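# Fetch blue foam block from floor into door tote

## Task

Locate the blue foam block lying somewhere on this room's floor and get it into the tote beside the door so that it rests fully inside, with no part over the rim. It must stay there on its own once the robot lets go. The robot must not topple or be left leaning, or the task fails.

## Robot and tools

Robot: a Hello Robot Stretch 3 with a single arm. It has a two-wheel base (0.33 m long, 0.34 m wide), a lift that rides up a mast, and a telescoping arm that reaches out to the robot's right side. The base cannot strafe; to move the gripper forward or back, drive the base. Turns on the spot pivot about the point between the drive wheels, 0.05 m behind the front edge. With the arm pulled in and the wrist folded, a turn sweeps a 0.28 m radius; an unfolded, level gripper reaches beyond that.

Frames: base frame has its origin on the floor between the drive wheels, x forward, y left, z up. hand_pose is reported in this frame, located where the closed fingertips meet; with all wrist joints at zero its x axis is up, y points back along the arm toward the mast, z toward the rear. The odometry frame is the base frame at scene start; base_odometry counts wheel rotation only, so slip looks like travel. Heading runs -3.142 to 3.142, positive left.

execute_actions(actions, cameras): actions is a list holding one action or none (empty list = just report state and images). An action may contain "base", "joints", or both, plus optional "contact_limits"; its motions begin together. base takes exactly one key: {"translate_m": d}, a relative straight drive from the current base position, metres, -1 to 1, positive forward; or {"rotate_rad": d}, a relative turn in place, radians, -3.2 to 3.2, positive counter-clockwise (left). A base offset is measured from the base position in the scene's latest state report. joints is one dict of absolute targets keyed by name: lift_m 0 to 1.1 (arm height on mast); arm_m 0 to 0.52 (extension); wrist_yaw_rad -1.345 to 4.42 (0 along the arm, positive toward the front, 3.0 folded over the base); wrist_pitch_rad -1.57 to 0.451 (0 level, negative tips fingers down); wrist_roll_rad -2.911 to 2.911 (0 fingers side by side); gripper_m -0.089 to 0.179 (bigger is wider; real fingertip gap is 0.007 less when nearly shut, 0.025 less fully open, zero under 0.007); head_pan_rad -3.953 to 1.73 (0 forward, positive left, -1.57 looks along the arm); head_tilt_rad -1.53 to 0.419 (negative down). Done tolerances: lift/arm/gripper ±0.004, wrist yaw/roll and head ±0.02, pitch ±0.05. Joints or base left out may keep pushing toward old targets. contact_limits: {"arm_m": value} in percent motor effort, 1 to 100; the arm halts with contact_stop near that effort (negative when retracting) and holds no harder than that until the next action. cameras: list from head_camera, nav_camera, wrist_camera, all; omitted/null/["all"] gives all, [] none. Unknown keys or out-of-range numbers reject the whole call with no motion. Each action ends within 15 s. If a result reports a stop, the rest of that reply's motion calls are skipped.

wait(seconds): 0 to 10, commands nothing, returns state and images. zoom_image(camera, region): region [x0, y0, x1, y1] in pixels from the image's top-left, at most 504 by 504, on a camera present in the last full result. finished_scene(scene): pass the current scene's number; irreversible; result says whether it succeeded and gives the following task. Replying with no tool call ends everything.

Result lines: base_status and joint_status tell how each motion ended: done (for the base, wheels turned the full amount even if slipping), off_target (stopped short, may still push), contact_stop, time_out, torque_fault (old target dropped). on_its_own covers uncommanded joints; its "held at" is the held target, not the position. motor_effort is percent of max, positive toward higher values, bracket = peak in last action; readings carry fixed bias and noise. Wheel effort positive means pushing forward. base_tilt in degrees (forward/right positive) has a fixed offset up to about 4 degrees. turned_by_wheels and turned_by_imu give rotation since last result. lidar_m lists 12 distances from the base origin, one per 30 degree sector, first straight ahead then counter-clockwise (4th left, 7th behind, 10th right), '-' for nothing; plane 0.17 m above the floor, range 0.15 to 12 m, blind to clear objects, low objects and the robot, partly blocked by the mast and by the body when the lift is low. wrist_depth_mm (45 to 1000) and head_depth_mm (280 to 4000, image sideways) are 7x7 grids of median depth, top-left first.

Practical rules: arm stowed (lift_m under 0.30, arm_m under 0.03, wrist_yaw_rad over 2.54) allows 0.30 m/s and 1.9 rad/s; otherwise 0.10 m/s and 0.63 rad/s. Fold or unfold the wrist only with lift_m 0.32 to 0.95, pitch -0.4 and roll about 0; once folded the lift may go to 0.25. If yaw is below -0.4, keep pitch at -0.5 or lower. To grasp, command gripper_m below the block's width; to release, open at least 0.02 past where the fingers met it. Neither reading nor status proves a grip; check images. After a contact_stop the arm or lift goes slack until recommanded. Wrist, head and base have no contact stop; prolonged pushing can cut a wrist servo for 10 s.

Avoid: pushing with the gripper above about 0.45 m, repeated pushes after a contact_stop, driving while holding or hooking something fixed, snagging furniture (especially reversing), drops, slams and hard hits. If tilted, reverse the last move in small steps, free the gripper, and drop lift_m to about 0.2 if still leaning. The robot keeps executing while you think; shorter robot motion time is better.

Each tool is called after "Request:" as name(argument=value, ...), one argument or row to a line, values as JSON.

## Session

Request:
execute_actions(
  actions=[],
)

Scene clock: 0.00 s.
base_odometry: x=+0.000 y=+0.000 heading=+0.000 (m, m, rad; odometry frame)
turned_by_wheels: +0.000 (rad since the last result)
turned_by_imu: +0.000 (rad since the last result)
base_tilt: forward=+1.3 right=+0.4 (deg)
lidar_m: 1.81 1.21 1.07 1.07 1.27 1.84 1.84 0.76 0.67 0.67 0.80 1.46
head_depth_mm: 1745 1761 1744 1757 1722 1719 1708 / 1793 1813 1834 1811 1803 1779 1758 / 1855 1883 1893 1901 1842 1851 1854 / 1836 1998 1969 1982 1921 1902 1900 / 1843 2071 2057 2065 2035 1971 1937 / 1803 1903 1876 1853 1814 1774 1736 / 1634 1614 1586 1568 1539 1520 1491
base_status: not commanded
joint_positions: lift_m=+0.561 arm_m=+0.000 wrist_yaw_rad=+2.962 wrist_pitch_rad=-0.358 wrist_roll_rad=+0.001 gripper_m=+0.037 head_pan_rad=+0.017 head_tilt_rad=-0.008
joint_status: not commanded
motor_effort: left_wheel=+0 right_wheel=+0 lift_m=+21 arm_m=-1 wrist_yaw_rad=+0 wrist_pitch_rad=+7 wrist_roll_rad=+1 gripper_m=-1 head_pan_rad=+0 head_tilt_rad=+3 (%)
hand_pose: x=+0.0201 y=+0.0832 z=+0.5872 quat_wxyz=(+0.188, +0.704, +0.063, +0.681) (m; base frame)
wrist_depth_mm: - - - - - - - / - - - - - - - / - - - - - - - / - - - - - - - / - - - 982 - 898 866 / 948 914 - 832 807 769 742 / 817 783 - 737 702 692 672
pictures: head_camera (sideways: a quarter turn clockwise sets it upright), nav_camera (sideways: a quarter turn counterclockwise sets it upright), wrist_camera
Images, in order (width x height): head_camera 896x504, nav_camera 672x504, wrist_camera 644x364.

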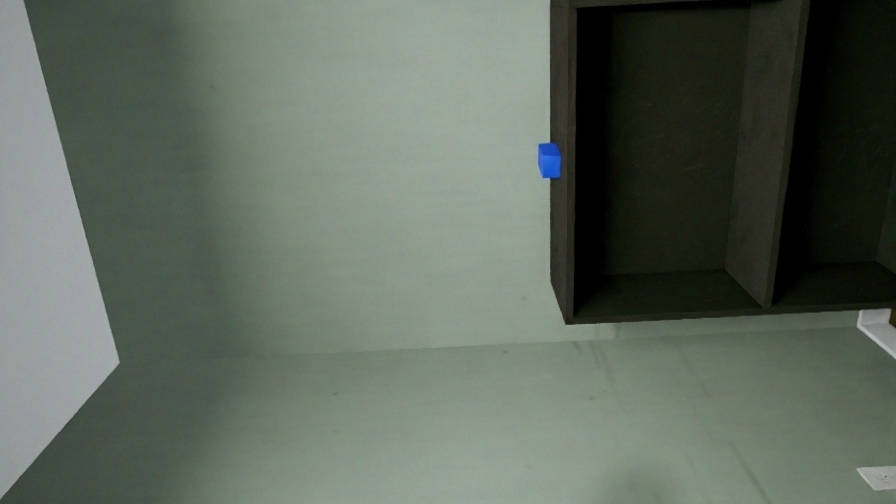

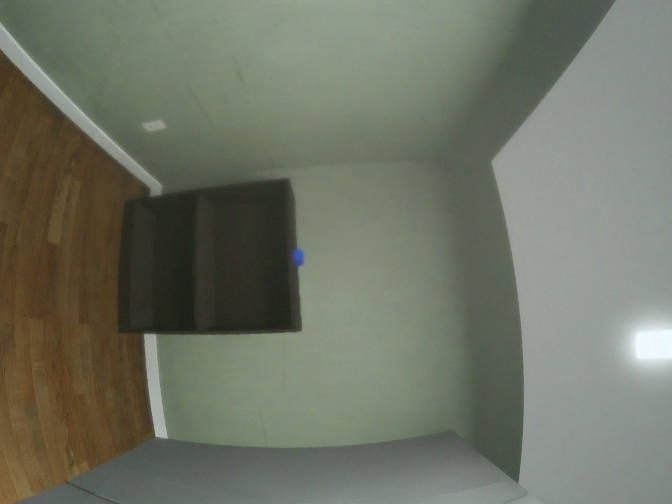

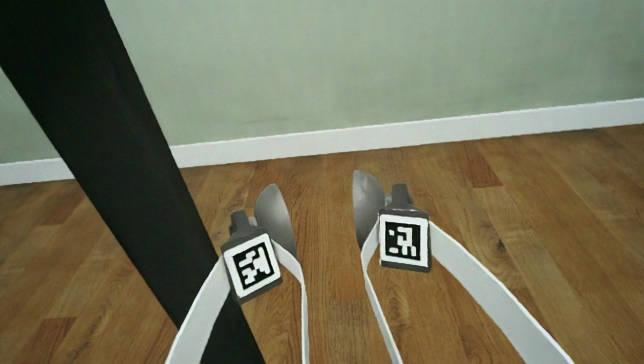

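Request:
execute_actions(
  actions=[
    {"joints":{"head_pan_rad":-1.2,"head_tilt_rad":-0.7}},
  ],
  cameras=["head_camera","nav_camera"],
)

Request:
execute_actions(
  actions=[
    {"joints":{"head_pan_rad":-3.0,"head_tilt_rad":-0.7}},
  ],
  cameras=["head_camera","nav_camera"],
)

Scene clock: 1.83 s.
base_odometry: x=+0.000 y=+0.000 heading=+0.000 (m, m, rad; odometry frame)
turned_by_wheels: +0.000 (rad since the last result)
turned_by_imu: +0.000 (rad since the last result)
base_tilt: forward=+1.3 right=+0.4 (deg)
lidar_m: 1.81 1.21 1.07 1.07 1.26 1.85 1.84 0.76 0.67 0.67 0.80 1.46
head_depth_mm: 589 649 722 814 929 1087 1168 / 628 698 782 889 1036 1231 1173 / 674 754 853 986 1162 1339 1194 / 726 819 936 1101 1319 1400 1203 / 788 899 1041 1244 1550 1414 1209 / 861 992 1175 1428 1659 1426 1223 / 951 1109 1337 1687 1739 1440 1229
base_status: not commanded
joint_positions: lift_m=+0.561 arm_m=+0.000 wrist_yaw_rad=+2.962 wrist_pitch_rad=-0.358 wrist_roll_rad=+0.001 gripper_m=+0.037 head_pan_rad=-1.193 head_tilt_rad=-0.691
joint_status: all done
motor_effort: left_wheel=+0(0) right_wheel=+0(1) lift_m=+20(21) arm_m=+0(0) wrist_yaw_rad=+0(1) wrist_pitch_rad=+8(8) wrist_roll_rad=+1(1) gripper_m=+0(0) head_pan_rad=-5(55) head_tilt_rad=-7(51) (%)
hand_pose: x=+0.0201 y=+0.0832 z=+0.5872 quat_wxyz=(+0.188, +0.704, +0.063, +0.681) (m; base frame)
wrist_depth_mm: - - - - - - - / - - - - - - - / - - - - - - - / - - - - - - - / - - - 988 - 904 863 / 942 910 - 833 802 785 745 / 807 782 - 727 709 686 672
pictures: head_camera (sideways: a quarter turn clockwise sets it upright), nav_camera (sideways: a quarter turn counterclockwise sets it upright)
Images, in order (width x height): head_camera 896x504, nav_camera 672x504.

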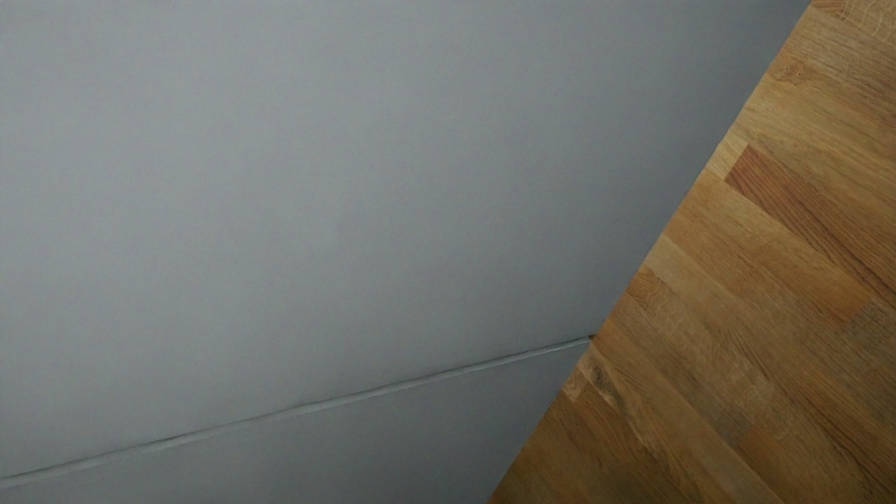

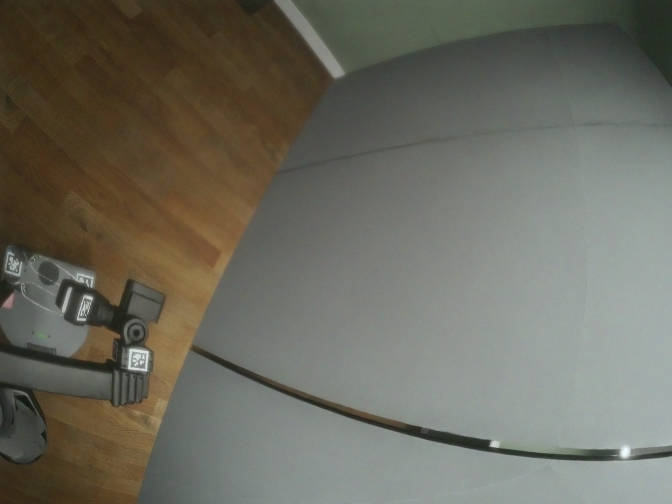

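Scene clock: 3.30 s.
base_odometry: x=+0.000 y=+0.000 heading=+0.000 (m, m, rad; odometry frame)
turned_by_wheels: +0.000 (rad since the last result)
turned_by_imu: +0.000 (rad since the last result)
base_tilt: forward=+1.4 right=+0.5 (deg)
lidar_m: 1.81 1.21 1.07 1.07 1.26 1.85 1.84 0.76 0.67 0.67 0.80 1.46
head_depth_mm: 1562 1709 1921 1984 1616 1359 1213 / 1615 1806 2032 2014 1624 1377 1209 / 1679 1884 2130 2029 1655 1389 1192 / 1755 1991 2246 2069 1677 1400 1197 / 1866 2080 2316 1376 1439 1408 1213 / 942 976 1038 1109 1200 1278 1220 / 811 851 900 958 1014 1083 1152
base_status: not commanded
joint_positions: lift_m=+0.561 arm_m=+0.000 wrist_yaw_rad=+2.962 wrist_pitch_rad=-0.358 wrist_roll_rad=+0.001 gripper_m=+0.037 head_pan_rad=-2.993 head_tilt_rad=-0.691
joint_status: all done
motor_effort: left_wheel=+0(0) right_wheel=+1(0) lift_m=+20(21) arm_m=+0(0) wrist_yaw_rad=-1(0) wrist_pitch_rad=+7(8) wrist_roll_rad=+0(1) gripper_m=+0(0) head_pan_rad=-5(53) head_tilt_rad=-6(6) (%)
hand_pose: x=+0.0201 y=+0.0832 z=+0.5872 quat_wxyz=(+0.188, +0.704, +0.063, +0.681) (m; base frame)
wrist_depth_mm: - - - - - - - / - - - - - - - / - - - - - - - / - - - - - - - / - - - 995 - 900 848 / 957 908 - 824 799 776 752 / 807 784 - 736 705 685 659
pictures: head_camera (sideways: a quarter turn clockwise sets it upright), nav_camera (sideways: a quarter turn counterclockwise sets it upright)
Images, in order (width x height): head_camera 896x504, nav_camera 672x504.

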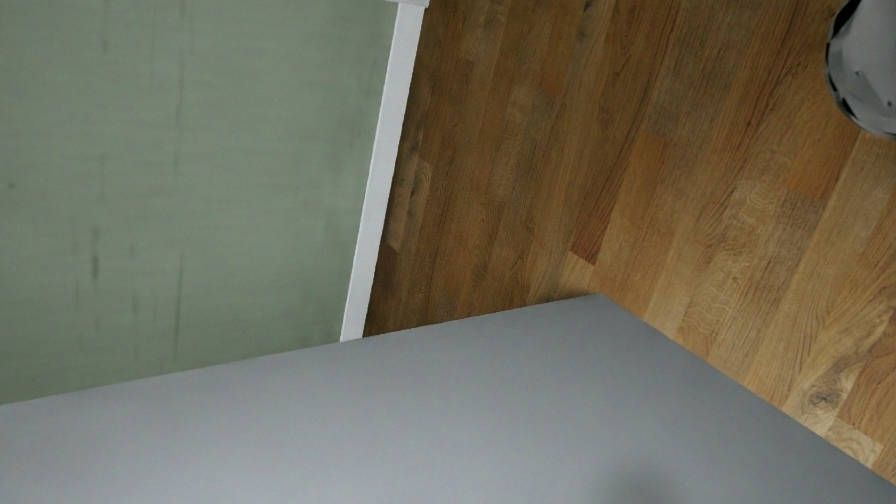

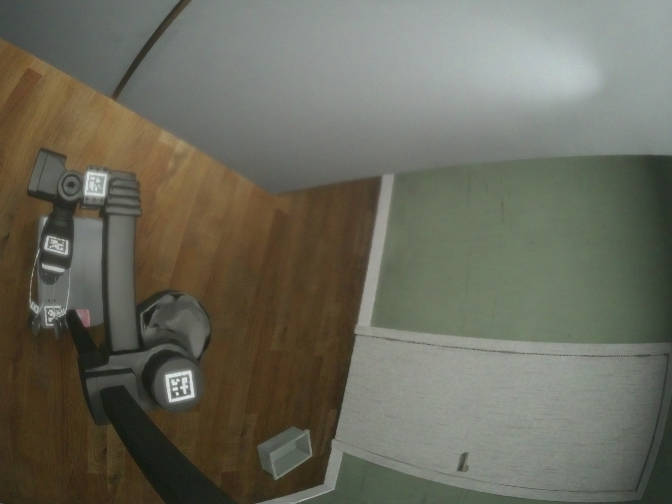

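Request:
execute_actions(
  actions=[
    {"base":{"rotate_rad":-0.15},"joints":{"lift_m":0.25,"wrist_pitch_rad":-0.4,"head_pan_rad":-1.7,"head_tilt_rad":-0.5}},
  ],
  cameras=[],
)

Request:
execute_actions(
  actions=[
    {"base":{"translate_m":-1.0}},
  ],
  cameras=[],
)

Request:
execute_actions(
  actions=[
    {"base":{"translate_m":-0.35}},
  ],
  cameras=["head_camera","nav_camera"],
)

Scene clock: 9.10 s.
base_odometry: x=+0.000 y=+0.000 heading=-0.150 (m, m, rad; odometry frame)
turned_by_wheels: -0.150 (rad since the last result)
turned_by_imu: -0.150 (rad since the last result)
base_tilt: forward=+1.4 right=+0.5 (deg)
lidar_m: 1.61 1.32 1.08 1.07 1.17 1.82 1.84 0.83 0.68 0.67 0.74 1.15
head_depth_mm: 538 583 633 697 773 871 990 / 540 585 637 699 780 871 1000 / 541 587 639 703 779 890 1021 / 556 602 659 728 798 883 1004 / 546 591 643 709 789 889 1018 / 547 594 649 712 793 893 1024 / 549 596 650 716 795 896 1028
base_status: done
joint_positions: lift_m=+0.251 arm_m=+0.000 wrist_yaw_rad=+2.962 wrist_pitch_rad=-0.414 wrist_roll_rad=+0.001 gripper_m=+0.037 head_pan_rad=-1.707 head_tilt_rad=-0.507
joint_status: all done
motor_effort: left_wheel=+2(7) right_wheel=-1(4) lift_m=+11(21) arm_m=+0(0) wrist_yaw_rad=-1(1) wrist_pitch_rad=+7(7) wrist_roll_rad=+1(0) gripper_m=+0(1) head_pan_rad=+5(51) head_tilt_rad=+5(28) (%)
hand_pose: x=+0.0190 y=+0.0766 z=+0.2642 quat_wxyz=(+0.207, +0.702, +0.083, +0.676) (m; base frame)
wrist_depth_mm: - 985 - - - - 990 / - - 992 906 858 797 750 / 855 - 765 725 680 650 618 / 669 - 629 597 569 543 518 / 569 535 - 526 - 464 451 / 490 - - - 418 407 394 / - - - - 375 364 354
pictures: none
No camera images: the call's "cameras" was empty. Leave "cameras" out to get every camera's image.

Scene clock: 14.03 s.
base_odometry: x=-0.989 y=+0.149 heading=-0.150 (m, m, rad; odometry frame)
turned_by_wheels: +0.000 (rad since the last result)
turned_by_imu: -0.002 (rad since the last result)
base_tilt: forward=+1.4 right=+0.4 (deg)
lidar_m: 2.61 1.52 1.23 1.22 1.07 0.86 0.84 0.96 1.49 0.53 0.57 0.88
head_depth_mm: 2878 3031 3222 2630 1966 1555 1292 / 2973 3207 3434 2642 1978 1580 1304 / 2969 3224 3465 2748 2007 1588 1320 / 2960 3151 3462 2481 1063 945 843 / 574 538 508 547 599 672 770 / 414 449 490 540 600 676 778 / 416 452 492 544 604 681 781
base_status: done
joint_positions: lift_m=+0.251 arm_m=+0.000 wrist_yaw_rad=+2.962 wrist_pitch_rad=-0.414 wrist_roll_rad=+0.001 gripper_m=+0.037 head_pan_rad=-1.707 head_tilt_rad=-0.507
joint_status: not commanded
motor_effort: left_wheel=+2(7) right_wheel=-2(6) lift_m=+11(11) arm_m=+0(0) wrist_yaw_rad=+0(0) wrist_pitch_rad=+7(7) wrist_roll_rad=+0(1) gripper_m=+0(0) head_pan_rad=+5(5) head_tilt_rad=+5(4) (%)
hand_pose: x=+0.0190 y=+0.0766 z=+0.2641 quat_wxyz=(+0.207, +0.702, +0.083, +0.676) (m; base frame)
wrist_depth_mm: - - - - - - 981 / - 794 921 915 853 792 746 / 844 - 760 718 670 636 612 / 674 - 630 591 568 537 512 / 560 530 - 521 - 465 449 / 491 - - - 419 407 397 / - - - - 375 364 355
pictures: none
No camera images: the call's "cameras" was empty. Leave "cameras" out to get every camera's image.

Scene clock: 16.87 s.
base_odometry: x=-1.335 y=+0.201 heading=-0.150 (m, m, rad; odometry frame)
turned_by_wheels: +0.000 (rad since the last result)
turned_by_imu: -0.001 (rad since the last result)
base_tilt: forward=+1.4 right=+0.5 (deg)
lidar_m: 2.95 1.58 1.28 1.27 0.64 0.50 0.50 0.58 0.91 3.08 0.64 0.79
head_depth_mm: 1820 1894 1996 2066 1912 1549 1289 / 2869 3042 3337 2695 1972 1567 1306 / 2978 3188 3366 2712 2005 1590 1313 / 2954 3157 3460 2797 2051 1609 1332 / 2942 3134 3462 2813 2085 1627 1337 / 2951 3179 3456 2885 2093 1646 1285 / 2960 3141 3480 2914 1062 1034 1003
base_status: done
joint_positions: lift_m=+0.251 arm_m=+0.000 wrist_yaw_rad=+2.962 wrist_pitch_rad=-0.414 wrist_roll_rad=+0.001 gripper_m=+0.037 head_pan_rad=-1.707 head_tilt_rad=-0.507
joint_status: not commanded
motor_effort: left_wheel=+2(7) right_wheel=-1(6) lift_m=+10(11) arm_m=+0(0) wrist_yaw_rad=+1(0) wrist_pitch_rad=+7(7) wrist_roll_rad=+1(0) gripper_m=-1(0) head_pan_rad=+4(4) head_tilt_rad=+5(6) (%)
hand_pose: x=+0.0189 y=+0.0766 z=+0.2641 quat_wxyz=(+0.207, +0.702, +0.083, +0.676) (m; base frame)
wrist_depth_mm: - - - 961 - - 970 / - - 882 861 871 813 759 / 686 - 757 707 672 644 615 / 657 - 626 595 579 542 519 / 572 538 - 519 - 464 448 / 489 - - - 416 409 395 / - - - - 371 364 356
pictures: head_camera (sideways: a quarter turn clockwise sets it upright), nav_camera (sideways: a quarter turn counterclockwise sets it upright)
Images, in order (width x height): head_camera 896x504, nav_camera 672x504.

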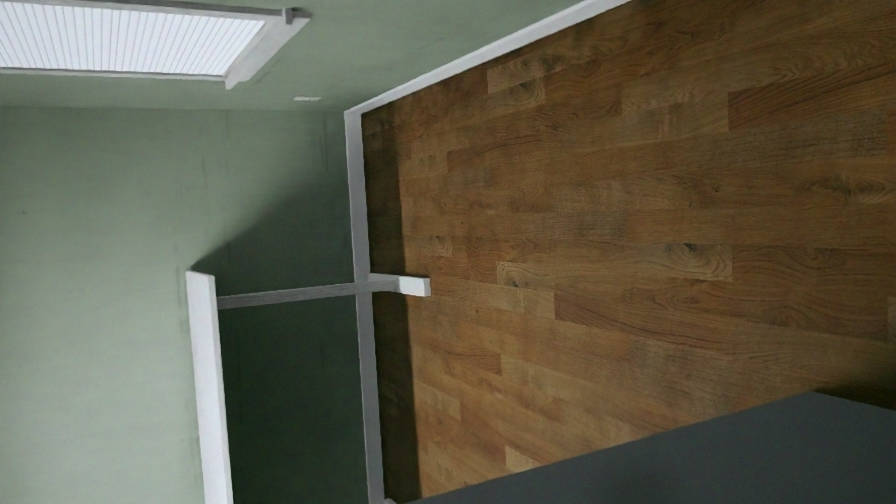

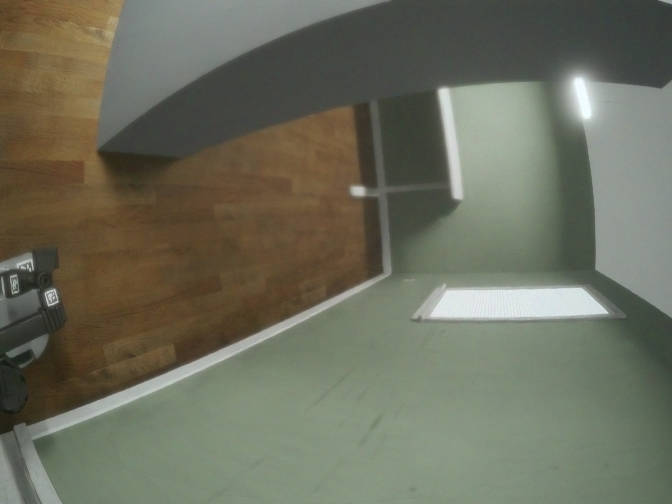

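Request:
execute_actions(
  actions=[
    {"base":{"rotate_rad":-1.71},"joints":{"head_pan_rad":1.2,"head_tilt_rad":-0.6}},
  ],
  cameras=[],
)

Request:
execute_actions(
  actions=[
    {"base":{"translate_m":1.0}},
  ],
  cameras=[],
)

Request:
execute_actions(
  actions=[
    {"base":{"translate_m":0.4}},
  ],
  cameras=["head_camera","nav_camera"],
)

Scene clock: 20.20 s.
base_odometry: x=-1.335 y=+0.201 heading=-1.860 (m, m, rad; odometry frame)
turned_by_wheels: -1.710 (rad since the last result)
turned_by_imu: -1.697 (rad since the last result)
base_tilt: forward=+1.4 right=+0.4 (deg)
lidar_m: 2.36 0.64 0.68 2.09 1.75 1.31 1.27 0.71 0.53 0.50 0.56 0.78
head_depth_mm: 650 696 753 820 893 986 1092 / 762 831 912 1007 1121 1275 1233 / 926 1024 1154 1308 1511 1473 1244 / 1178 1346 1560 1875 1839 1499 1256 / 1630 1944 2435 2397 1860 1519 1267 / 2555 2875 3140 2485 1885 1529 1281 / 2630 2812 3067 2499 1903 1547 1294
base_status: done
joint_positions: lift_m=+0.251 arm_m=+0.000 wrist_yaw_rad=+2.962 wrist_pitch_rad=-0.414 wrist_roll_rad=+0.001 gripper_m=+0.037 head_pan_rad=+1.193 head_tilt_rad=-0.593
joint_status: all done
motor_effort: left_wheel=+2(12) right_wheel=-1(5) lift_m=+11(10) arm_m=+0(0) wrist_yaw_rad=-1(0) wrist_pitch_rad=+7(7) wrist_roll_rad=+1(0) gripper_m=+0(0) head_pan_rad=+5(55) head_tilt_rad=-3(20) (%)
hand_pose: x=+0.0189 y=+0.0766 z=+0.2641 quat_wxyz=(+0.207, +0.702, +0.083, +0.676) (m; base frame)
wrist_depth_mm: - - - - 947 625 584 / - - 979 912 837 661 668 / 852 - 765 714 668 646 613 / 664 - 627 599 570 537 518 / 572 535 - 525 - 469 452 / 487 - - - 419 408 396 / - - - - 375 363 355
pictures: none
No camera images: the call's "cameras" was empty. Leave "cameras" out to get every camera's image.

Scene clock: 25.23 s.
base_odometry: x=-1.620 y=-0.757 heading=-1.859 (m, m, rad; odometry frame)
turned_by_wheels: +0.000 (rad since the last result)
turned_by_imu: +0.002 (rad since the last result)
base_tilt: forward=+1.4 right=+0.4 (deg)
lidar_m: 2.09 2.56 3.10 0.41 0.42 0.59 1.90 0.77 0.58 0.57 0.59 0.83
head_depth_mm: 3112 3436 3232 2264 1764 1448 1227 / 3038 3299 3240 2274 1796 1470 1237 / 2890 3083 3132 2328 1800 1484 1248 / 2814 2983 3271 2379 1851 1495 1260 / 2762 2880 3164 2439 1867 1520 1269 / 2677 2794 3081 2497 1874 1487 1145 / 2607 2755 2986 1361 1135 885 565
base_status: done
joint_positions: lift_m=+0.251 arm_m=+0.000 wrist_yaw_rad=+2.962 wrist_pitch_rad=-0.415 wrist_roll_rad=+0.001 gripper_m=+0.037 head_pan_rad=+1.193 head_tilt_rad=-0.593
joint_status: not commanded
motor_effort: left_wheel=+2(10) right_wheel=-2(4) lift_m=+11(10) arm_m=+0(0) wrist_yaw_rad=+0(1) wrist_pitch_rad=+7(7) wrist_roll_rad=+0(1) gripper_m=+0(0) head_pan_rad=+4(5) head_tilt_rad=-5(5) (%)
hand_pose: x=+0.0189 y=+0.0766 z=+0.2641 quat_wxyz=(+0.207, +0.702, +0.083, +0.676) (m; base frame)
wrist_depth_mm: - 389 - - - - 961 / - 417 908 903 848 800 743 / 421 - 687 712 678 646 615 / 459 - 566 599 573 543 519 / 509 521 - 519 - 467 450 / 487 - - - 421 411 395 / - - - - 374 366 354
pictures: none
No camera images: the call's "cameras" was empty. Leave "cameras" out to get every camera's image.

Scene clock: 28.30 s.
base_odometry: x=-1.733 y=-1.141 heading=-1.859 (m, m, rad; odometry frame)
turned_by_wheels: +0.000 (rad since the last result)
turned_by_imu: +0.001 (rad since the last result)
base_tilt: forward=+1.3 right=+0.5 (deg)
lidar_m: 1.69 2.21 2.92 2.26 1.27 0.61 1.94 0.80 0.60 0.58 0.61 0.86
head_depth_mm: 2971 3223 3145 2289 1759 1452 1231 / 3029 3284 3216 2301 1794 1466 1235 / 2936 3155 3326 2372 1817 1486 1252 / 2820 2977 3198 2391 1829 1505 1254 / 2732 2859 3172 2392 1859 1505 1271 / 2676 2814 3143 2452 1890 1538 1278 / 2593 2724 2990 2506 1918 1544 1291
base_status: done
joint_positions: lift_m=+0.251 arm_m=+0.000 wrist_yaw_rad=+2.962 wrist_pitch_rad=-0.415 wrist_roll_rad=+0.001 gripper_m=+0.037 head_pan_rad=+1.193 head_tilt_rad=-0.593
joint_status: not commanded
motor_effort: left_wheel=+2(11) right_wheel=-2(4) lift_m=+11(10) arm_m=+0(0) wrist_yaw_rad=+0(0) wrist_pitch_rad=+7(7) wrist_roll_rad=+1(1) gripper_m=+0(1) head_pan_rad=+4(4) head_tilt_rad=-5(5) (%)
hand_pose: x=+0.0189 y=+0.0766 z=+0.2640 quat_wxyz=(+0.207, +0.702, +0.083, +0.676) (m; base frame)
wrist_depth_mm: - - - - - - 977 / - - 982 927 844 791 760 / 772 - 762 710 687 644 620 / 669 - 629 595 576 545 516 / 565 538 - 523 - 467 450 / 485 - - - 419 408 399 / - - - - 375 366 354
pictures: head_camera (sideways: a quarter turn clockwise sets it upright), nav_camera (sideways: a quarter turn counterclockwise sets it upright)
Images, in order (width x height): head_camera 896x504, nav_camera 672x504.

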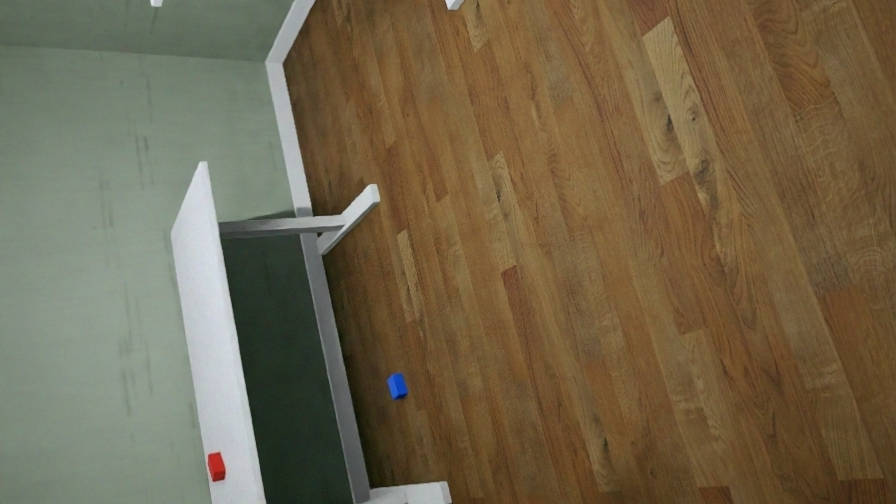

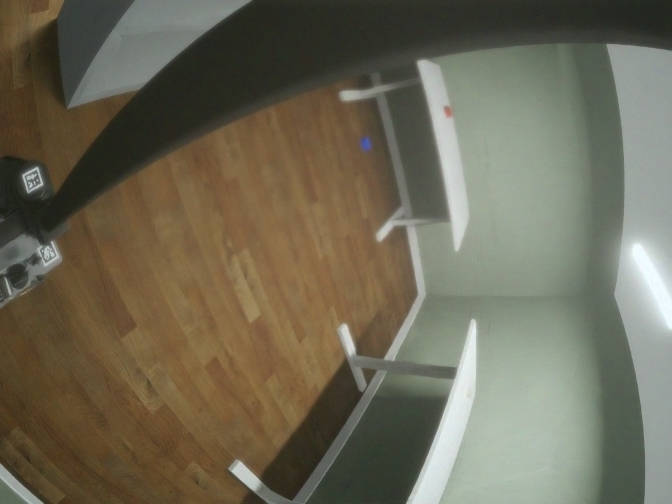

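Request:
execute_actions(
  actions=[
    {"base":{"rotate_rad":1.40},"joints":{"head_pan_rad":0,"head_tilt_rad":-0.8}},
  ],
  cameras=[],
)

Request:
execute_actions(
  actions=[
    {"base":{"translate_m":1.0}},
  ],
  cameras=[],
)

Request:
execute_actions(
  actions=[
    {"base":{"translate_m":0.8},"joints":{"head_tilt_rad":-1.0}},
  ],
  cameras=["head_camera","nav_camera"],
)

Scene clock: 32.07 s.
base_odometry: x=-1.733 y=-1.141 heading=-0.459 (m, m, rad; odometry frame)
turned_by_wheels: +1.400 (rad since the last result)
turned_by_imu: +1.390 (rad since the last result)
base_tilt: forward=+1.3 right=+0.4 (deg)
lidar_m: 2.75 1.35 0.61 0.97 0.99 0.63 0.58 0.59 0.72 1.46 1.69 2.25
head_depth_mm: 2917 2863 2217 1768 1498 1293 1127 / 2514 2804 2206 1795 1506 1290 1135 / 2814 3015 2250 1823 1515 1303 1145 / 2618 2942 2293 1843 1544 1315 1157 / 2621 2969 2333 1876 1563 1325 1157 / 2543 2892 2381 1906 1573 1346 1177 / 2561 2669 2238 1804 1549 1333 1178
base_status: done
joint_positions: lift_m=+0.251 arm_m=+0.000 wrist_yaw_rad=+2.962 wrist_pitch_rad=-0.415 wrist_roll_rad=+0.001 gripper_m=+0.037 head_pan_rad=+0.007 head_tilt_rad=-0.790
joint_status: all done
motor_effort: left_wheel=-2(9) right_wheel=+2(9) lift_m=+11(11) arm_m=+0(1) wrist_yaw_rad=-1(1) wrist_pitch_rad=+7(7) wrist_roll_rad=+0(1) gripper_m=+0(0) head_pan_rad=-5(49) head_tilt_rad=-7(30) (%)
hand_pose: x=+0.0189 y=+0.0766 z=+0.2640 quat_wxyz=(+0.207, +0.702, +0.083, +0.676) (m; base frame)
wrist_depth_mm: - - - 924 678 841 849 / - - 986 884 725 758 761 / 846 - 755 718 677 644 614 / 678 - 625 600 575 543 520 / 565 538 - 524 - 466 448 / 484 - - - 419 411 398 / - - - - 377 364 354
pictures: none
No camera images: the call's "cameras" was empty. Leave "cameras" out to get every camera's image.

Scene clock: 37.10 s.
base_odometry: x=-0.837 y=-1.584 heading=-0.460 (m, m, rad; odometry frame)
turned_by_wheels: +0.000 (rad since the last result)
turned_by_imu: +0.001 (rad since the last result)
base_tilt: forward=+1.3 right=+0.5 (deg)
lidar_m: 2.21 1.37 0.68 0.70 0.95 0.84 1.57 1.58 1.65 1.64 1.57 1.94
head_depth_mm: 1857 1885 2117 1770 1491 1289 1125 / 1869 2226 2235 1789 1501 1294 1139 / 1845 2208 2246 1821 1529 1308 1142 / 1845 1589 2304 1840 1537 1328 1157 / 1829 1561 2307 1861 1565 1327 1165 / 1841 1584 2296 1881 1579 1346 1175 / 1820 1532 2214 1913 1590 1358 1183
base_status: done
joint_positions: lift_m=+0.251 arm_m=+0.000 wrist_yaw_rad=+2.962 wrist_pitch_rad=-0.415 wrist_roll_rad=+0.001 gripper_m=+0.037 head_pan_rad=+0.007 head_tilt_rad=-0.791
joint_status: not commanded
motor_effort: left_wheel=-3(8) right_wheel=+2(6) lift_m=+10(11) arm_m=+0(0) wrist_yaw_rad=+1(0) wrist_pitch_rad=+7(7) wrist_roll_rad=+0(1) gripper_m=-1(0) head_pan_rad=-5(5) head_tilt_rad=-6(5) (%)
hand_pose: x=+0.0189 y=+0.0766 z=+0.2640 quat_wxyz=(+0.207, +0.702, +0.083, +0.676) (m; base frame)
wrist_depth_mm: - 964 996 728 913 930 974 / - 845 786 774 807 808 749 / 673 - 709 711 677 644 612 / 620 - 627 590 575 542 518 / 562 532 - 523 - 470 447 / 483 - - - 421 404 396 / - - - - 376 365 355
pictures: none
No camera images: the call's "cameras" was empty. Leave "cameras" out to get every camera's image.

Scene clock: 41.53 s.
base_odometry: x=-0.120 y=-1.939 heading=-0.460 (m, m, rad; odometry frame)
turned_by_wheels: +0.000 (rad since the last result)
turned_by_imu: +0.001 (rad since the last result)
base_tilt: forward=+1.4 right=+0.5 (deg)
lidar_m: 1.42 1.08 0.85 1.08 0.85 1.49 2.36 2.37 2.00 1.37 1.86 1.20
head_depth_mm: 1078 885 1625 1498 1328 1190 1078 / 1095 898 1640 1518 1344 1207 1088 / 1109 912 830 1533 1344 1207 1099 / 1129 924 835 1554 1360 1219 1113 / 1156 938 832 1568 1382 1237 1114 / 1176 957 825 1583 1393 1242 1128 / 1175 976 819 1593 1394 1264 1133
base_status: done
joint_positions: lift_m=+0.251 arm_m=+0.000 wrist_yaw_rad=+2.962 wrist_pitch_rad=-0.415 wrist_roll_rad=+0.001 gripper_m=+0.037 head_pan_rad=+0.007 head_tilt_rad=-0.988
joint_status: all done
motor_effort: left_wheel=-2(7) right_wheel=+1(7) lift_m=+11(11) arm_m=+0(0) wrist_yaw_rad=+0(0) wrist_pitch_rad=+7(7) wrist_roll_rad=+1(1) gripper_m=+0(0) head_pan_rad=-5(5) head_tilt_rad=-8(32) (%)
hand_pose: x=+0.0189 y=+0.0766 z=+0.2640 quat_wxyz=(+0.207, +0.702, +0.083, +0.676) (m; base frame)
wrist_depth_mm: - - - 931 984 - 884 / - 843 812 852 842 787 758 / 701 - 747 718 673 640 616 / 676 - 627 605 574 544 519 / 565 535 - 519 - 468 448 / 489 - - - 420 410 397 / - - - - 371 365 355
pictures: head_camera (sideways: a quarter turn clockwise sets it upright), nav_camera (sideways: a quarter turn counterclockwise sets it upright)
Images, in order (width x height): head_camera 896x504, nav_camera 672x504.

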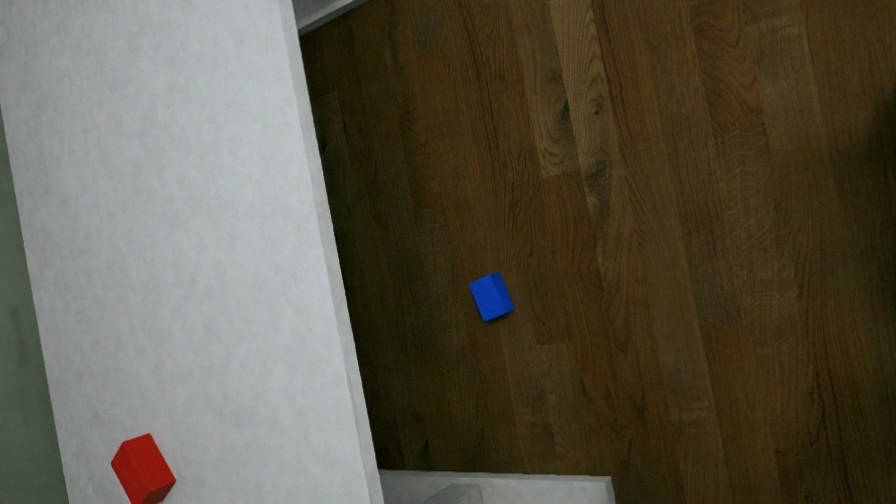

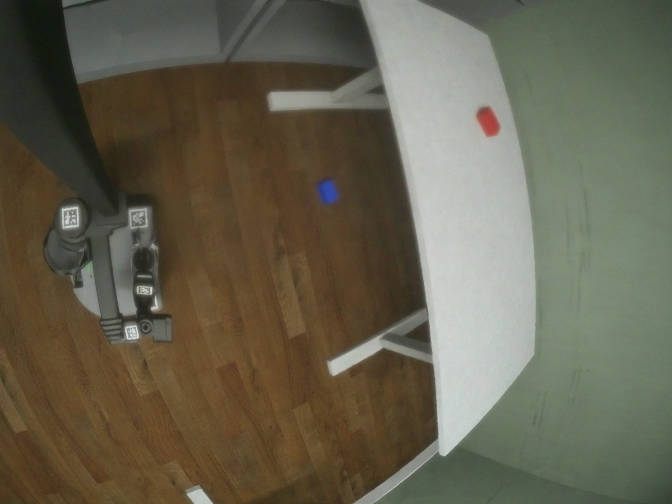

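Request:
execute_actions(
  actions=[
    {"base":{"rotate_rad":1.74},"joints":{"head_pan_rad":-1.57,"head_tilt_rad":-1.0}},
  ],
  cameras=[],
)

Request:
execute_actions(
  actions=[
    {"joints":{"lift_m":0.34}},
  ],
  cameras=[],
)

Request:
execute_actions(
  actions=[
    {"joints":{"wrist_yaw_rad":0,"gripper_m":0.17}},
  ],
  cameras=[],
)

Request:
execute_actions(
  actions=[
    {"joints":{"wrist_pitch_rad":-1.0,"arm_m":0.25}},
  ],
  cameras=["head_camera","wrist_camera"],
)

Scene clock: 45.83 s.
base_odometry: x=-0.120 y=-1.939 heading=+1.280 (m, m, rad; odometry frame)
turned_by_wheels: +1.740 (rad since the last result)
turned_by_imu: +1.727 (rad since the last result)
base_tilt: forward=+1.4 right=+0.4 (deg)
lidar_m: 1.19 0.85 1.54 2.36 2.00 1.92 1.37 1.91 1.20 1.42 1.08 0.86
head_depth_mm: 1073 888 1604 1502 1327 1199 1111 / 1091 896 819 1512 1342 1206 - / 1118 909 830 1535 1348 1215 - / 1130 927 839 1553 1370 1230 1105 / 1156 946 834 1557 1376 1236 1114 / 1185 962 845 1560 1395 1248 1124 / 1208 977 856 1570 1410 1252 1137
base_status: done
joint_positions: lift_m=+0.251 arm_m=+0.000 wrist_yaw_rad=+2.962 wrist_pitch_rad=-0.415 wrist_roll_rad=+0.001 gripper_m=+0.037 head_pan_rad=-1.563 head_tilt_rad=-0.988
joint_status: all done
motor_effort: left_wheel=-3(9) right_wheel=+2(7) lift_m=+10(10) arm_m=+0(0) wrist_yaw_rad=+0(0) wrist_pitch_rad=+7(7) wrist_roll_rad=+0(1) gripper_m=+0(0) head_pan_rad=-5(54) head_tilt_rad=-8(8) (%)
hand_pose: x=+0.0189 y=+0.0765 z=+0.2640 quat_wxyz=(+0.207, +0.702, +0.083, +0.676) (m; base frame)
wrist_depth_mm: - - - - - 947 758 / - - 965 923 843 798 724 / 855 - 762 722 673 650 610 / 675 - 632 593 567 547 518 / 566 533 - 521 - 465 446 / 486 - - - 421 406 394 / - - - - 373 366 356
pictures: none
No camera images: the call's "cameras" was empty. Leave "cameras" out to get every camera's image.

Scene clock: 47.50 s.
base_odometry: x=-0.120 y=-1.939 heading=+1.280 (m, m, rad; odometry frame)
turned_by_wheels: +0.000 (rad since the last result)
turned_by_imu: +0.000 (rad since the last result)
base_tilt: forward=+1.4 right=+0.4 (deg)
lidar_m: 1.19 0.85 1.55 2.35 1.99 1.90 1.37 1.91 1.19 1.42 1.08 0.85
head_depth_mm: 1071 890 1614 1501 1326 1185 1101 / 1098 899 818 1519 1346 1214 - / 1115 912 829 1534 1354 1226 - / 1134 929 841 1553 1358 1229 1107 / 1155 939 833 1569 1378 1236 1116 / 1184 956 841 1559 1400 1246 1129 / 1207 975 853 1566 1405 1260 1134
base_status: not commanded
joint_positions: lift_m=+0.339 arm_m=+0.000 wrist_yaw_rad=+2.962 wrist_pitch_rad=-0.415 wrist_roll_rad=+0.001 gripper_m=+0.037 head_pan_rad=-1.563 head_tilt_rad=-0.988
joint_status: all done
motor_effort: left_wheel=-3(2) right_wheel=+1(2) lift_m=+30(32) arm_m=+0(0) wrist_yaw_rad=+0(1) wrist_pitch_rad=+7(7) wrist_roll_rad=+1(0) gripper_m=+0(0) head_pan_rad=-5(5) head_tilt_rad=-8(8) (%)
hand_pose: x=+0.0189 y=+0.0765 z=+0.3528 quat_wxyz=(+0.207, +0.702, +0.083, +0.676) (m; base frame)
wrist_depth_mm: - - - - - - 908 / - - - - - 950 754 / - - 934 886 837 801 732 / 841 - 777 729 708 670 641 / 707 655 - 623 - 578 554 / 599 577 - 548 523 500 490 / 529 519 - - 466 451 436
pictures: none
No camera images: the call's "cameras" was empty. Leave "cameras" out to get every camera's image.

Scene clock: 50.00 s.
base_odometry: x=-0.120 y=-1.939 heading=+1.280 (m, m, rad; odometry frame)
turned_by_wheels: +0.000 (rad since the last result)
turned_by_imu: +0.000 (rad since the last result)
base_tilt: forward=+1.4 right=+0.5 (deg)
lidar_m: 1.20 0.85 1.55 2.35 2.00 1.92 1.37 1.92 1.19 1.42 1.08 0.86
head_depth_mm: 1074 888 1607 1497 1332 1186 1102 / 1098 900 819 1509 1344 1205 - / 1119 913 828 1529 1346 1247 - / 1133 928 839 1552 1367 1222 1103 / 1163 939 835 1567 1378 1234 1118 / 1180 960 843 1562 1393 1248 1126 / 1206 978 856 1564 1395 1252 1137
base_status: not commanded
joint_positions: lift_m=+0.339 arm_m=+0.000 wrist_yaw_rad=+0.003 wrist_pitch_rad=-0.415 wrist_roll_rad=+0.001 gripper_m=+0.170 head_pan_rad=-1.563 head_tilt_rad=-0.988
joint_status: all done
motor_effort: left_wheel=-2(3) right_wheel=+2(2) lift_m=+28(29) arm_m=+0(0) wrist_yaw_rad=-3(3) wrist_pitch_rad=+7(7) wrist_roll_rad=+0(0) gripper_m=-1(89) head_pan_rad=-4(5) head_tilt_rad=-8(7) (%)
hand_pose: x=-0.0208 y=-0.3695 z=+0.3528 quat_wxyz=(+0.692, +0.147, -0.692, -0.145) (m; base frame)
wrist_depth_mm: - - - - - - 827 / 760 - - - - 983 870 / 786 - 945 893 844 797 750 / 799 807 742 724 691 680 649 / 665 685 648 619 598 571 - / 591 565 560 537 524 514 485 / 527 502 489 476 464 450 440
pictures: none
No camera images: the call's "cameras" was empty. Leave "cameras" out to get every camera's image.

Scene clock: 53.07 s.
base_odometry: x=-0.120 y=-1.939 heading=+1.280 (m, m, rad; odometry frame)
turned_by_wheels: +0.000 (rad since the last result)
turned_by_imu: +0.000 (rad since the last result)
base_tilt: forward=+1.4 right=+0.3 (deg)
lidar_m: 1.19 0.85 1.54 2.36 2.00 1.92 1.37 1.92 1.19 1.42 1.08 0.86
head_depth_mm: 1073 886 1605 1491 1329 1196 1111 / 1095 900 815 1513 1352 1198 - / 1113 915 830 1523 1348 1207 1133 / 1135 930 840 1547 1368 1221 1107 / 1160 940 834 1570 1381 1237 1114 / 1180 958 843 1566 1397 1241 1125 / 1204 967 855 1570 1407 1264 1134
base_status: not commanded
joint_positions: lift_m=+0.339 arm_m=+0.250 wrist_yaw_rad=+0.002 wrist_pitch_rad=-1.004 wrist_roll_rad=+0.001 gripper_m=+0.170 head_pan_rad=-1.563 head_tilt_rad=-0.988
joint_status: all done
motor_effort: left_wheel=-2(3) right_wheel=+2(1) lift_m=+29(29) arm_m=+3(3) wrist_yaw_rad=-2(2) wrist_pitch_rad=+2(8) wrist_roll_rad=+0(0) gripper_m=+1(0) head_pan_rad=-5(5) head_tilt_rad=-8(9) (%)
hand_pose: x=-0.0214 y=-0.5117 z=+0.2490 quat_wxyz=(+0.620, +0.341, -0.620, -0.340) (m; base frame)
wrist_depth_mm: 497 498 456 493 491 484 485 / 477 473 469 469 465 464 462 / 455 455 450 450 445 440 441 / 437 432 433 429 423 424 422 / 414 413 414 412 409 404 - / 401 399 396 393 391 389 391 / - 378 381 378 376 374 374
pictures: head_camera (sideways: a quarter turn clockwise sets it upright), wrist_camera
Images, in order (width x height): head_camera 896x504, wrist_camera 644x364.

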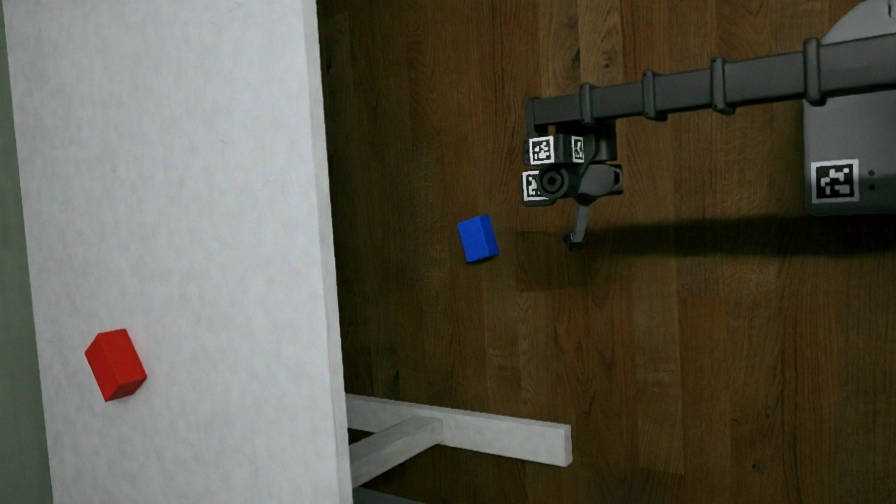

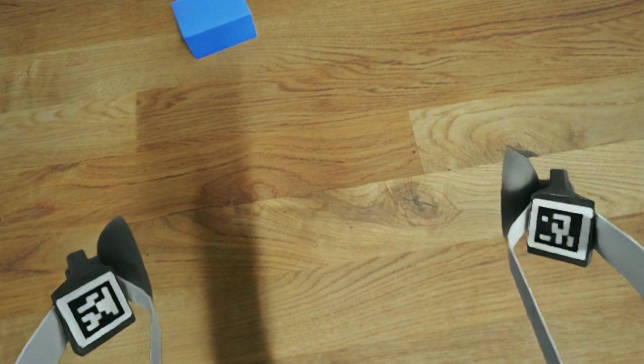

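Request:
execute_actions(
  actions=[
    {"base":{"translate_m":0.085},"joints":{"wrist_pitch_rad":-0.7,"arm_m":0.38,"lift_m":0.24}},
  ],
  cameras=["head_camera","wrist_camera"],
)

Scene clock: 57.07 s.
base_odometry: x=-0.096 y=-1.858 heading=+1.280 (m, m, rad; odometry frame)
turned_by_wheels: +0.000 (rad since the last result)
turned_by_imu: +0.000 (rad since the last result)
base_tilt: forward=+1.4 right=+0.5 (deg)
lidar_m: 1.11 0.77 1.51 2.36 2.45 2.00 1.45 2.00 1.25 1.42 1.05 0.78
head_depth_mm: 1073 885 1606 1499 1322 1187 1107 / 1092 897 812 1515 1340 1208 - / 1113 913 830 1557 1338 1212 1135 / 1130 931 840 1560 1361 1232 1105 / 1159 945 834 1558 1377 1230 1112 / 1177 959 842 1515 1390 1247 1128 / 1200 974 856 1565 1403 1262 1132
base_status: done
joint_positions: lift_m=+0.241 arm_m=+0.380 wrist_yaw_rad=+0.002 wrist_pitch_rad=-0.716 wrist_roll_rad=+0.001 gripper_m=+0.170 head_pan_rad=-1.563 head_tilt_rad=-0.988
joint_status: all done
motor_effort: left_wheel=-3(3) right_wheel=+2(5) lift_m=+11(25) arm_m=+3(4) wrist_yaw_rad=-1(2) wrist_pitch_rad=+8(8) wrist_roll_rad=+1(0) gripper_m=+0(0) head_pan_rad=-4(5) head_tilt_rad=-8(8) (%)
hand_pose: x=-0.0213 y=-0.7022 z=+0.1930 quat_wxyz=(+0.662, +0.248, -0.662, -0.248) (m; base frame)
wrist_depth_mm: 591 600 579 557 543 532 520 / 536 522 508 494 482 473 461 / 475 463 454 444 431 423 416 / 429 420 403 358 391 389 377 / 389 384 371 363 358 348 - / 356 347 343 339 328 326 318 / - 320 316 312 307 302 297
pictures: head_camera (sideways: a quarter turn clockwise sets it upright), wrist_camera
Images, in order (width x height): head_camera 896x504, wrist_camera 644x364.

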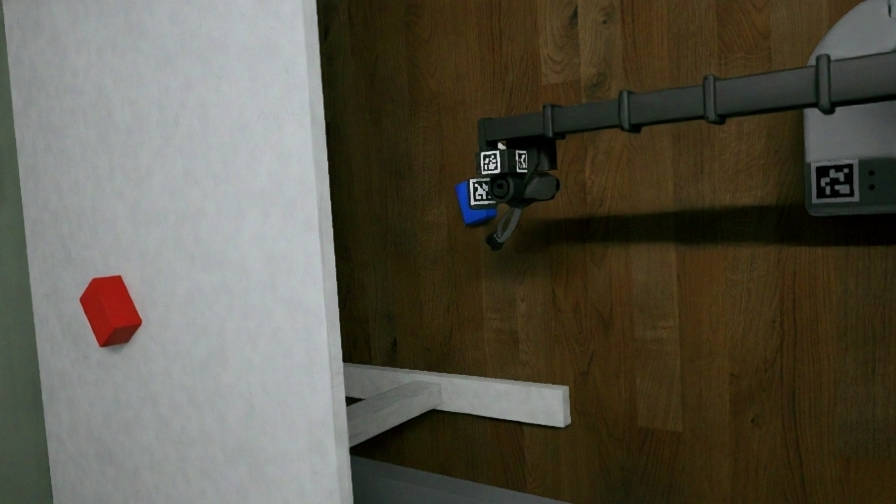

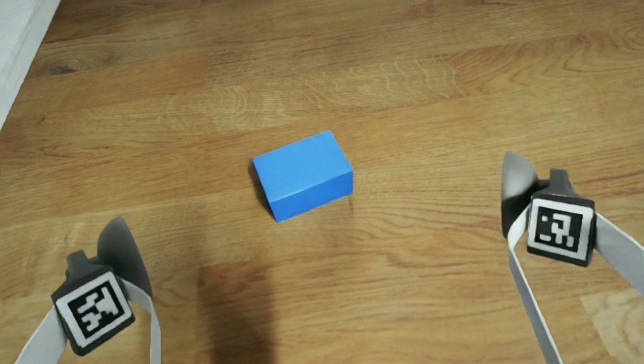

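Request:
execute_actions(
  actions=[
    {"base":{"translate_m":0.012},"joints":{"arm_m":0.45,"lift_m":0.13}},
  ],
  cameras=["head_camera","wrist_camera"],
)

Scene clock: 60.00 s.
base_odometry: x=-0.092 y=-1.846 heading=+1.280 (m, m, rad; odometry frame)
turned_by_wheels: +0.000 (rad since the last result)
turned_by_imu: +0.000 (rad since the last result)
base_tilt: forward=+1.4 right=+0.4 (deg)
lidar_m: 1.10 0.76 1.50 2.35 2.45 2.01 1.46 2.02 1.26 1.42 1.04 0.77
head_depth_mm: 1075 889 1614 1496 1327 1190 1106 / 1092 901 817 1517 1351 1212 - / 1109 909 828 1551 1334 1210 1137 / 1135 926 840 1549 1363 1222 1107 / 1153 941 834 1553 1386 1239 1118 / 1183 953 844 1535 1381 1247 1124 / 1201 976 855 1568 1408 1258 1139
base_status: done
joint_positions: lift_m=+0.131 arm_m=+0.450 wrist_yaw_rad=+0.002 wrist_pitch_rad=-0.715 wrist_roll_rad=+0.001 gripper_m=+0.170 head_pan_rad=-1.563 head_tilt_rad=-0.988
joint_status: all done
motor_effort: left_wheel=-2(5) right_wheel=+2(6) lift_m=+10(11) arm_m=+3(3) wrist_yaw_rad=-2(2) wrist_pitch_rad=+7(7) wrist_roll_rad=+1(1) gripper_m=-1(1) head_pan_rad=-5(5) head_tilt_rad=-8(8) (%)
hand_pose: x=-0.0213 y=-0.7722 z=+0.0831 quat_wxyz=(+0.662, +0.248, -0.662, -0.247) (m; base frame)
wrist_depth_mm: 410 400 389 377 365 356 349 / 360 347 340 331 324 314 309 / 317 310 302 238 290 285 279 / 287 281 269 221 259 261 255 / 261 258 249 241 241 235 - / 239 233 230 227 223 219 215 / - 214 212 209 206 203 199
pictures: head_camera (sideways: a quarter turn clockwise sets it upright), wrist_camera
Images, in order (width x height): head_camera 896x504, wrist_camera 644x364.

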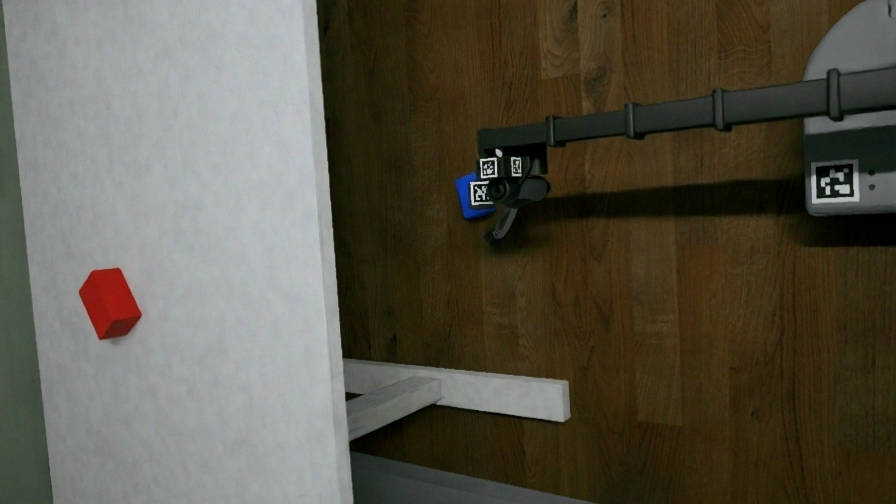

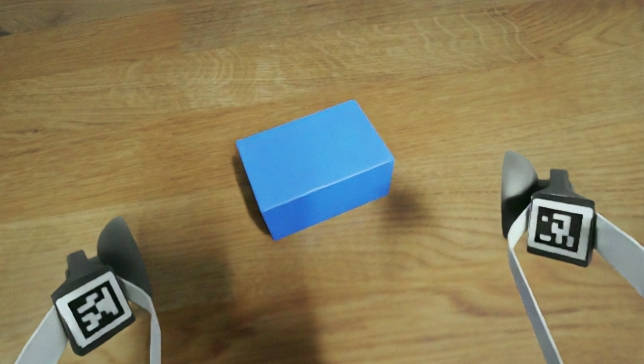

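Request:
execute_actions(
  actions=[
    {"joints":{"arm_m":0.495,"lift_m":0.078}},
  ],
  cameras=["head_camera","wrist_camera"],
)

Scene clock: 61.83 s.
base_odometry: x=-0.092 y=-1.846 heading=+1.280 (m, m, rad; odometry frame)
turned_by_wheels: +0.000 (rad since the last result)
turned_by_imu: +0.000 (rad since the last result)
base_tilt: forward=+1.3 right=+0.4 (deg)
lidar_m: 1.10 0.76 1.50 2.36 2.44 2.01 1.46 2.01 1.25 1.42 1.04 0.77
head_depth_mm: 1076 884 1613 1493 1327 1194 1111 / 1092 899 817 1510 1338 1199 - / 1114 913 829 1555 1350 1213 1136 / 1129 927 839 1551 1367 1226 1103 / 1152 939 832 1572 1364 1237 1114 / 1174 960 848 1518 1394 1245 1120 / 1209 972 858 1557 1407 1257 1137
base_status: not commanded
joint_positions: lift_m=+0.079 arm_m=+0.495 wrist_yaw_rad=+0.002 wrist_pitch_rad=-0.715 wrist_roll_rad=+0.001 gripper_m=+0.170 head_pan_rad=-1.563 head_tilt_rad=-0.988
joint_status: all done
motor_effort: left_wheel=-2(2) right_wheel=+2(1) lift_m=+11(13) arm_m=+3(4) wrist_yaw_rad=-1(1) wrist_pitch_rad=+7(7) wrist_roll_rad=+0(0) gripper_m=+0(0) head_pan_rad=-5(4) head_tilt_rad=-8(8) (%)
hand_pose: x=-0.0213 y=-0.8173 z=+0.0311 quat_wxyz=(+0.662, +0.248, -0.662, -0.247) (m; base frame)
wrist_depth_mm: 314 306 297 289 282 273 267 / 275 268 262 254 248 243 237 / 243 240 234 169 216 220 214 / 219 216 161 153 157 200 196 / 200 198 187 157 182 180 - / - 179 176 173 171 168 164 / - 165 164 161 158 156 154
pictures: head_camera (sideways: a quarter turn clockwise sets it upright), wrist_camera
Images, in order (width x height): head_camera 896x504, wrist_camera 644x364.

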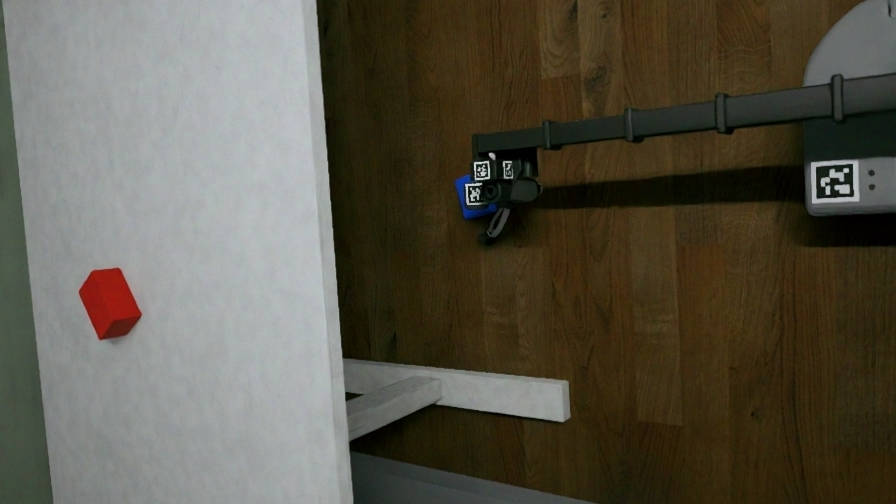

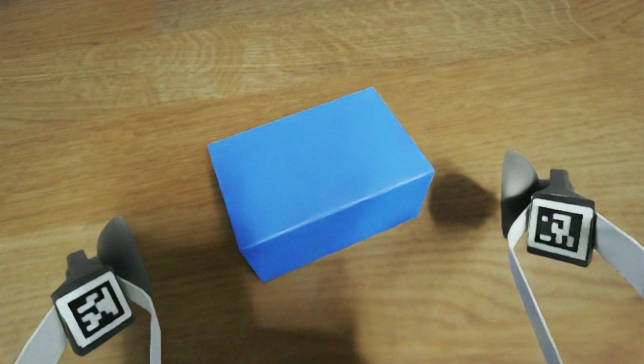

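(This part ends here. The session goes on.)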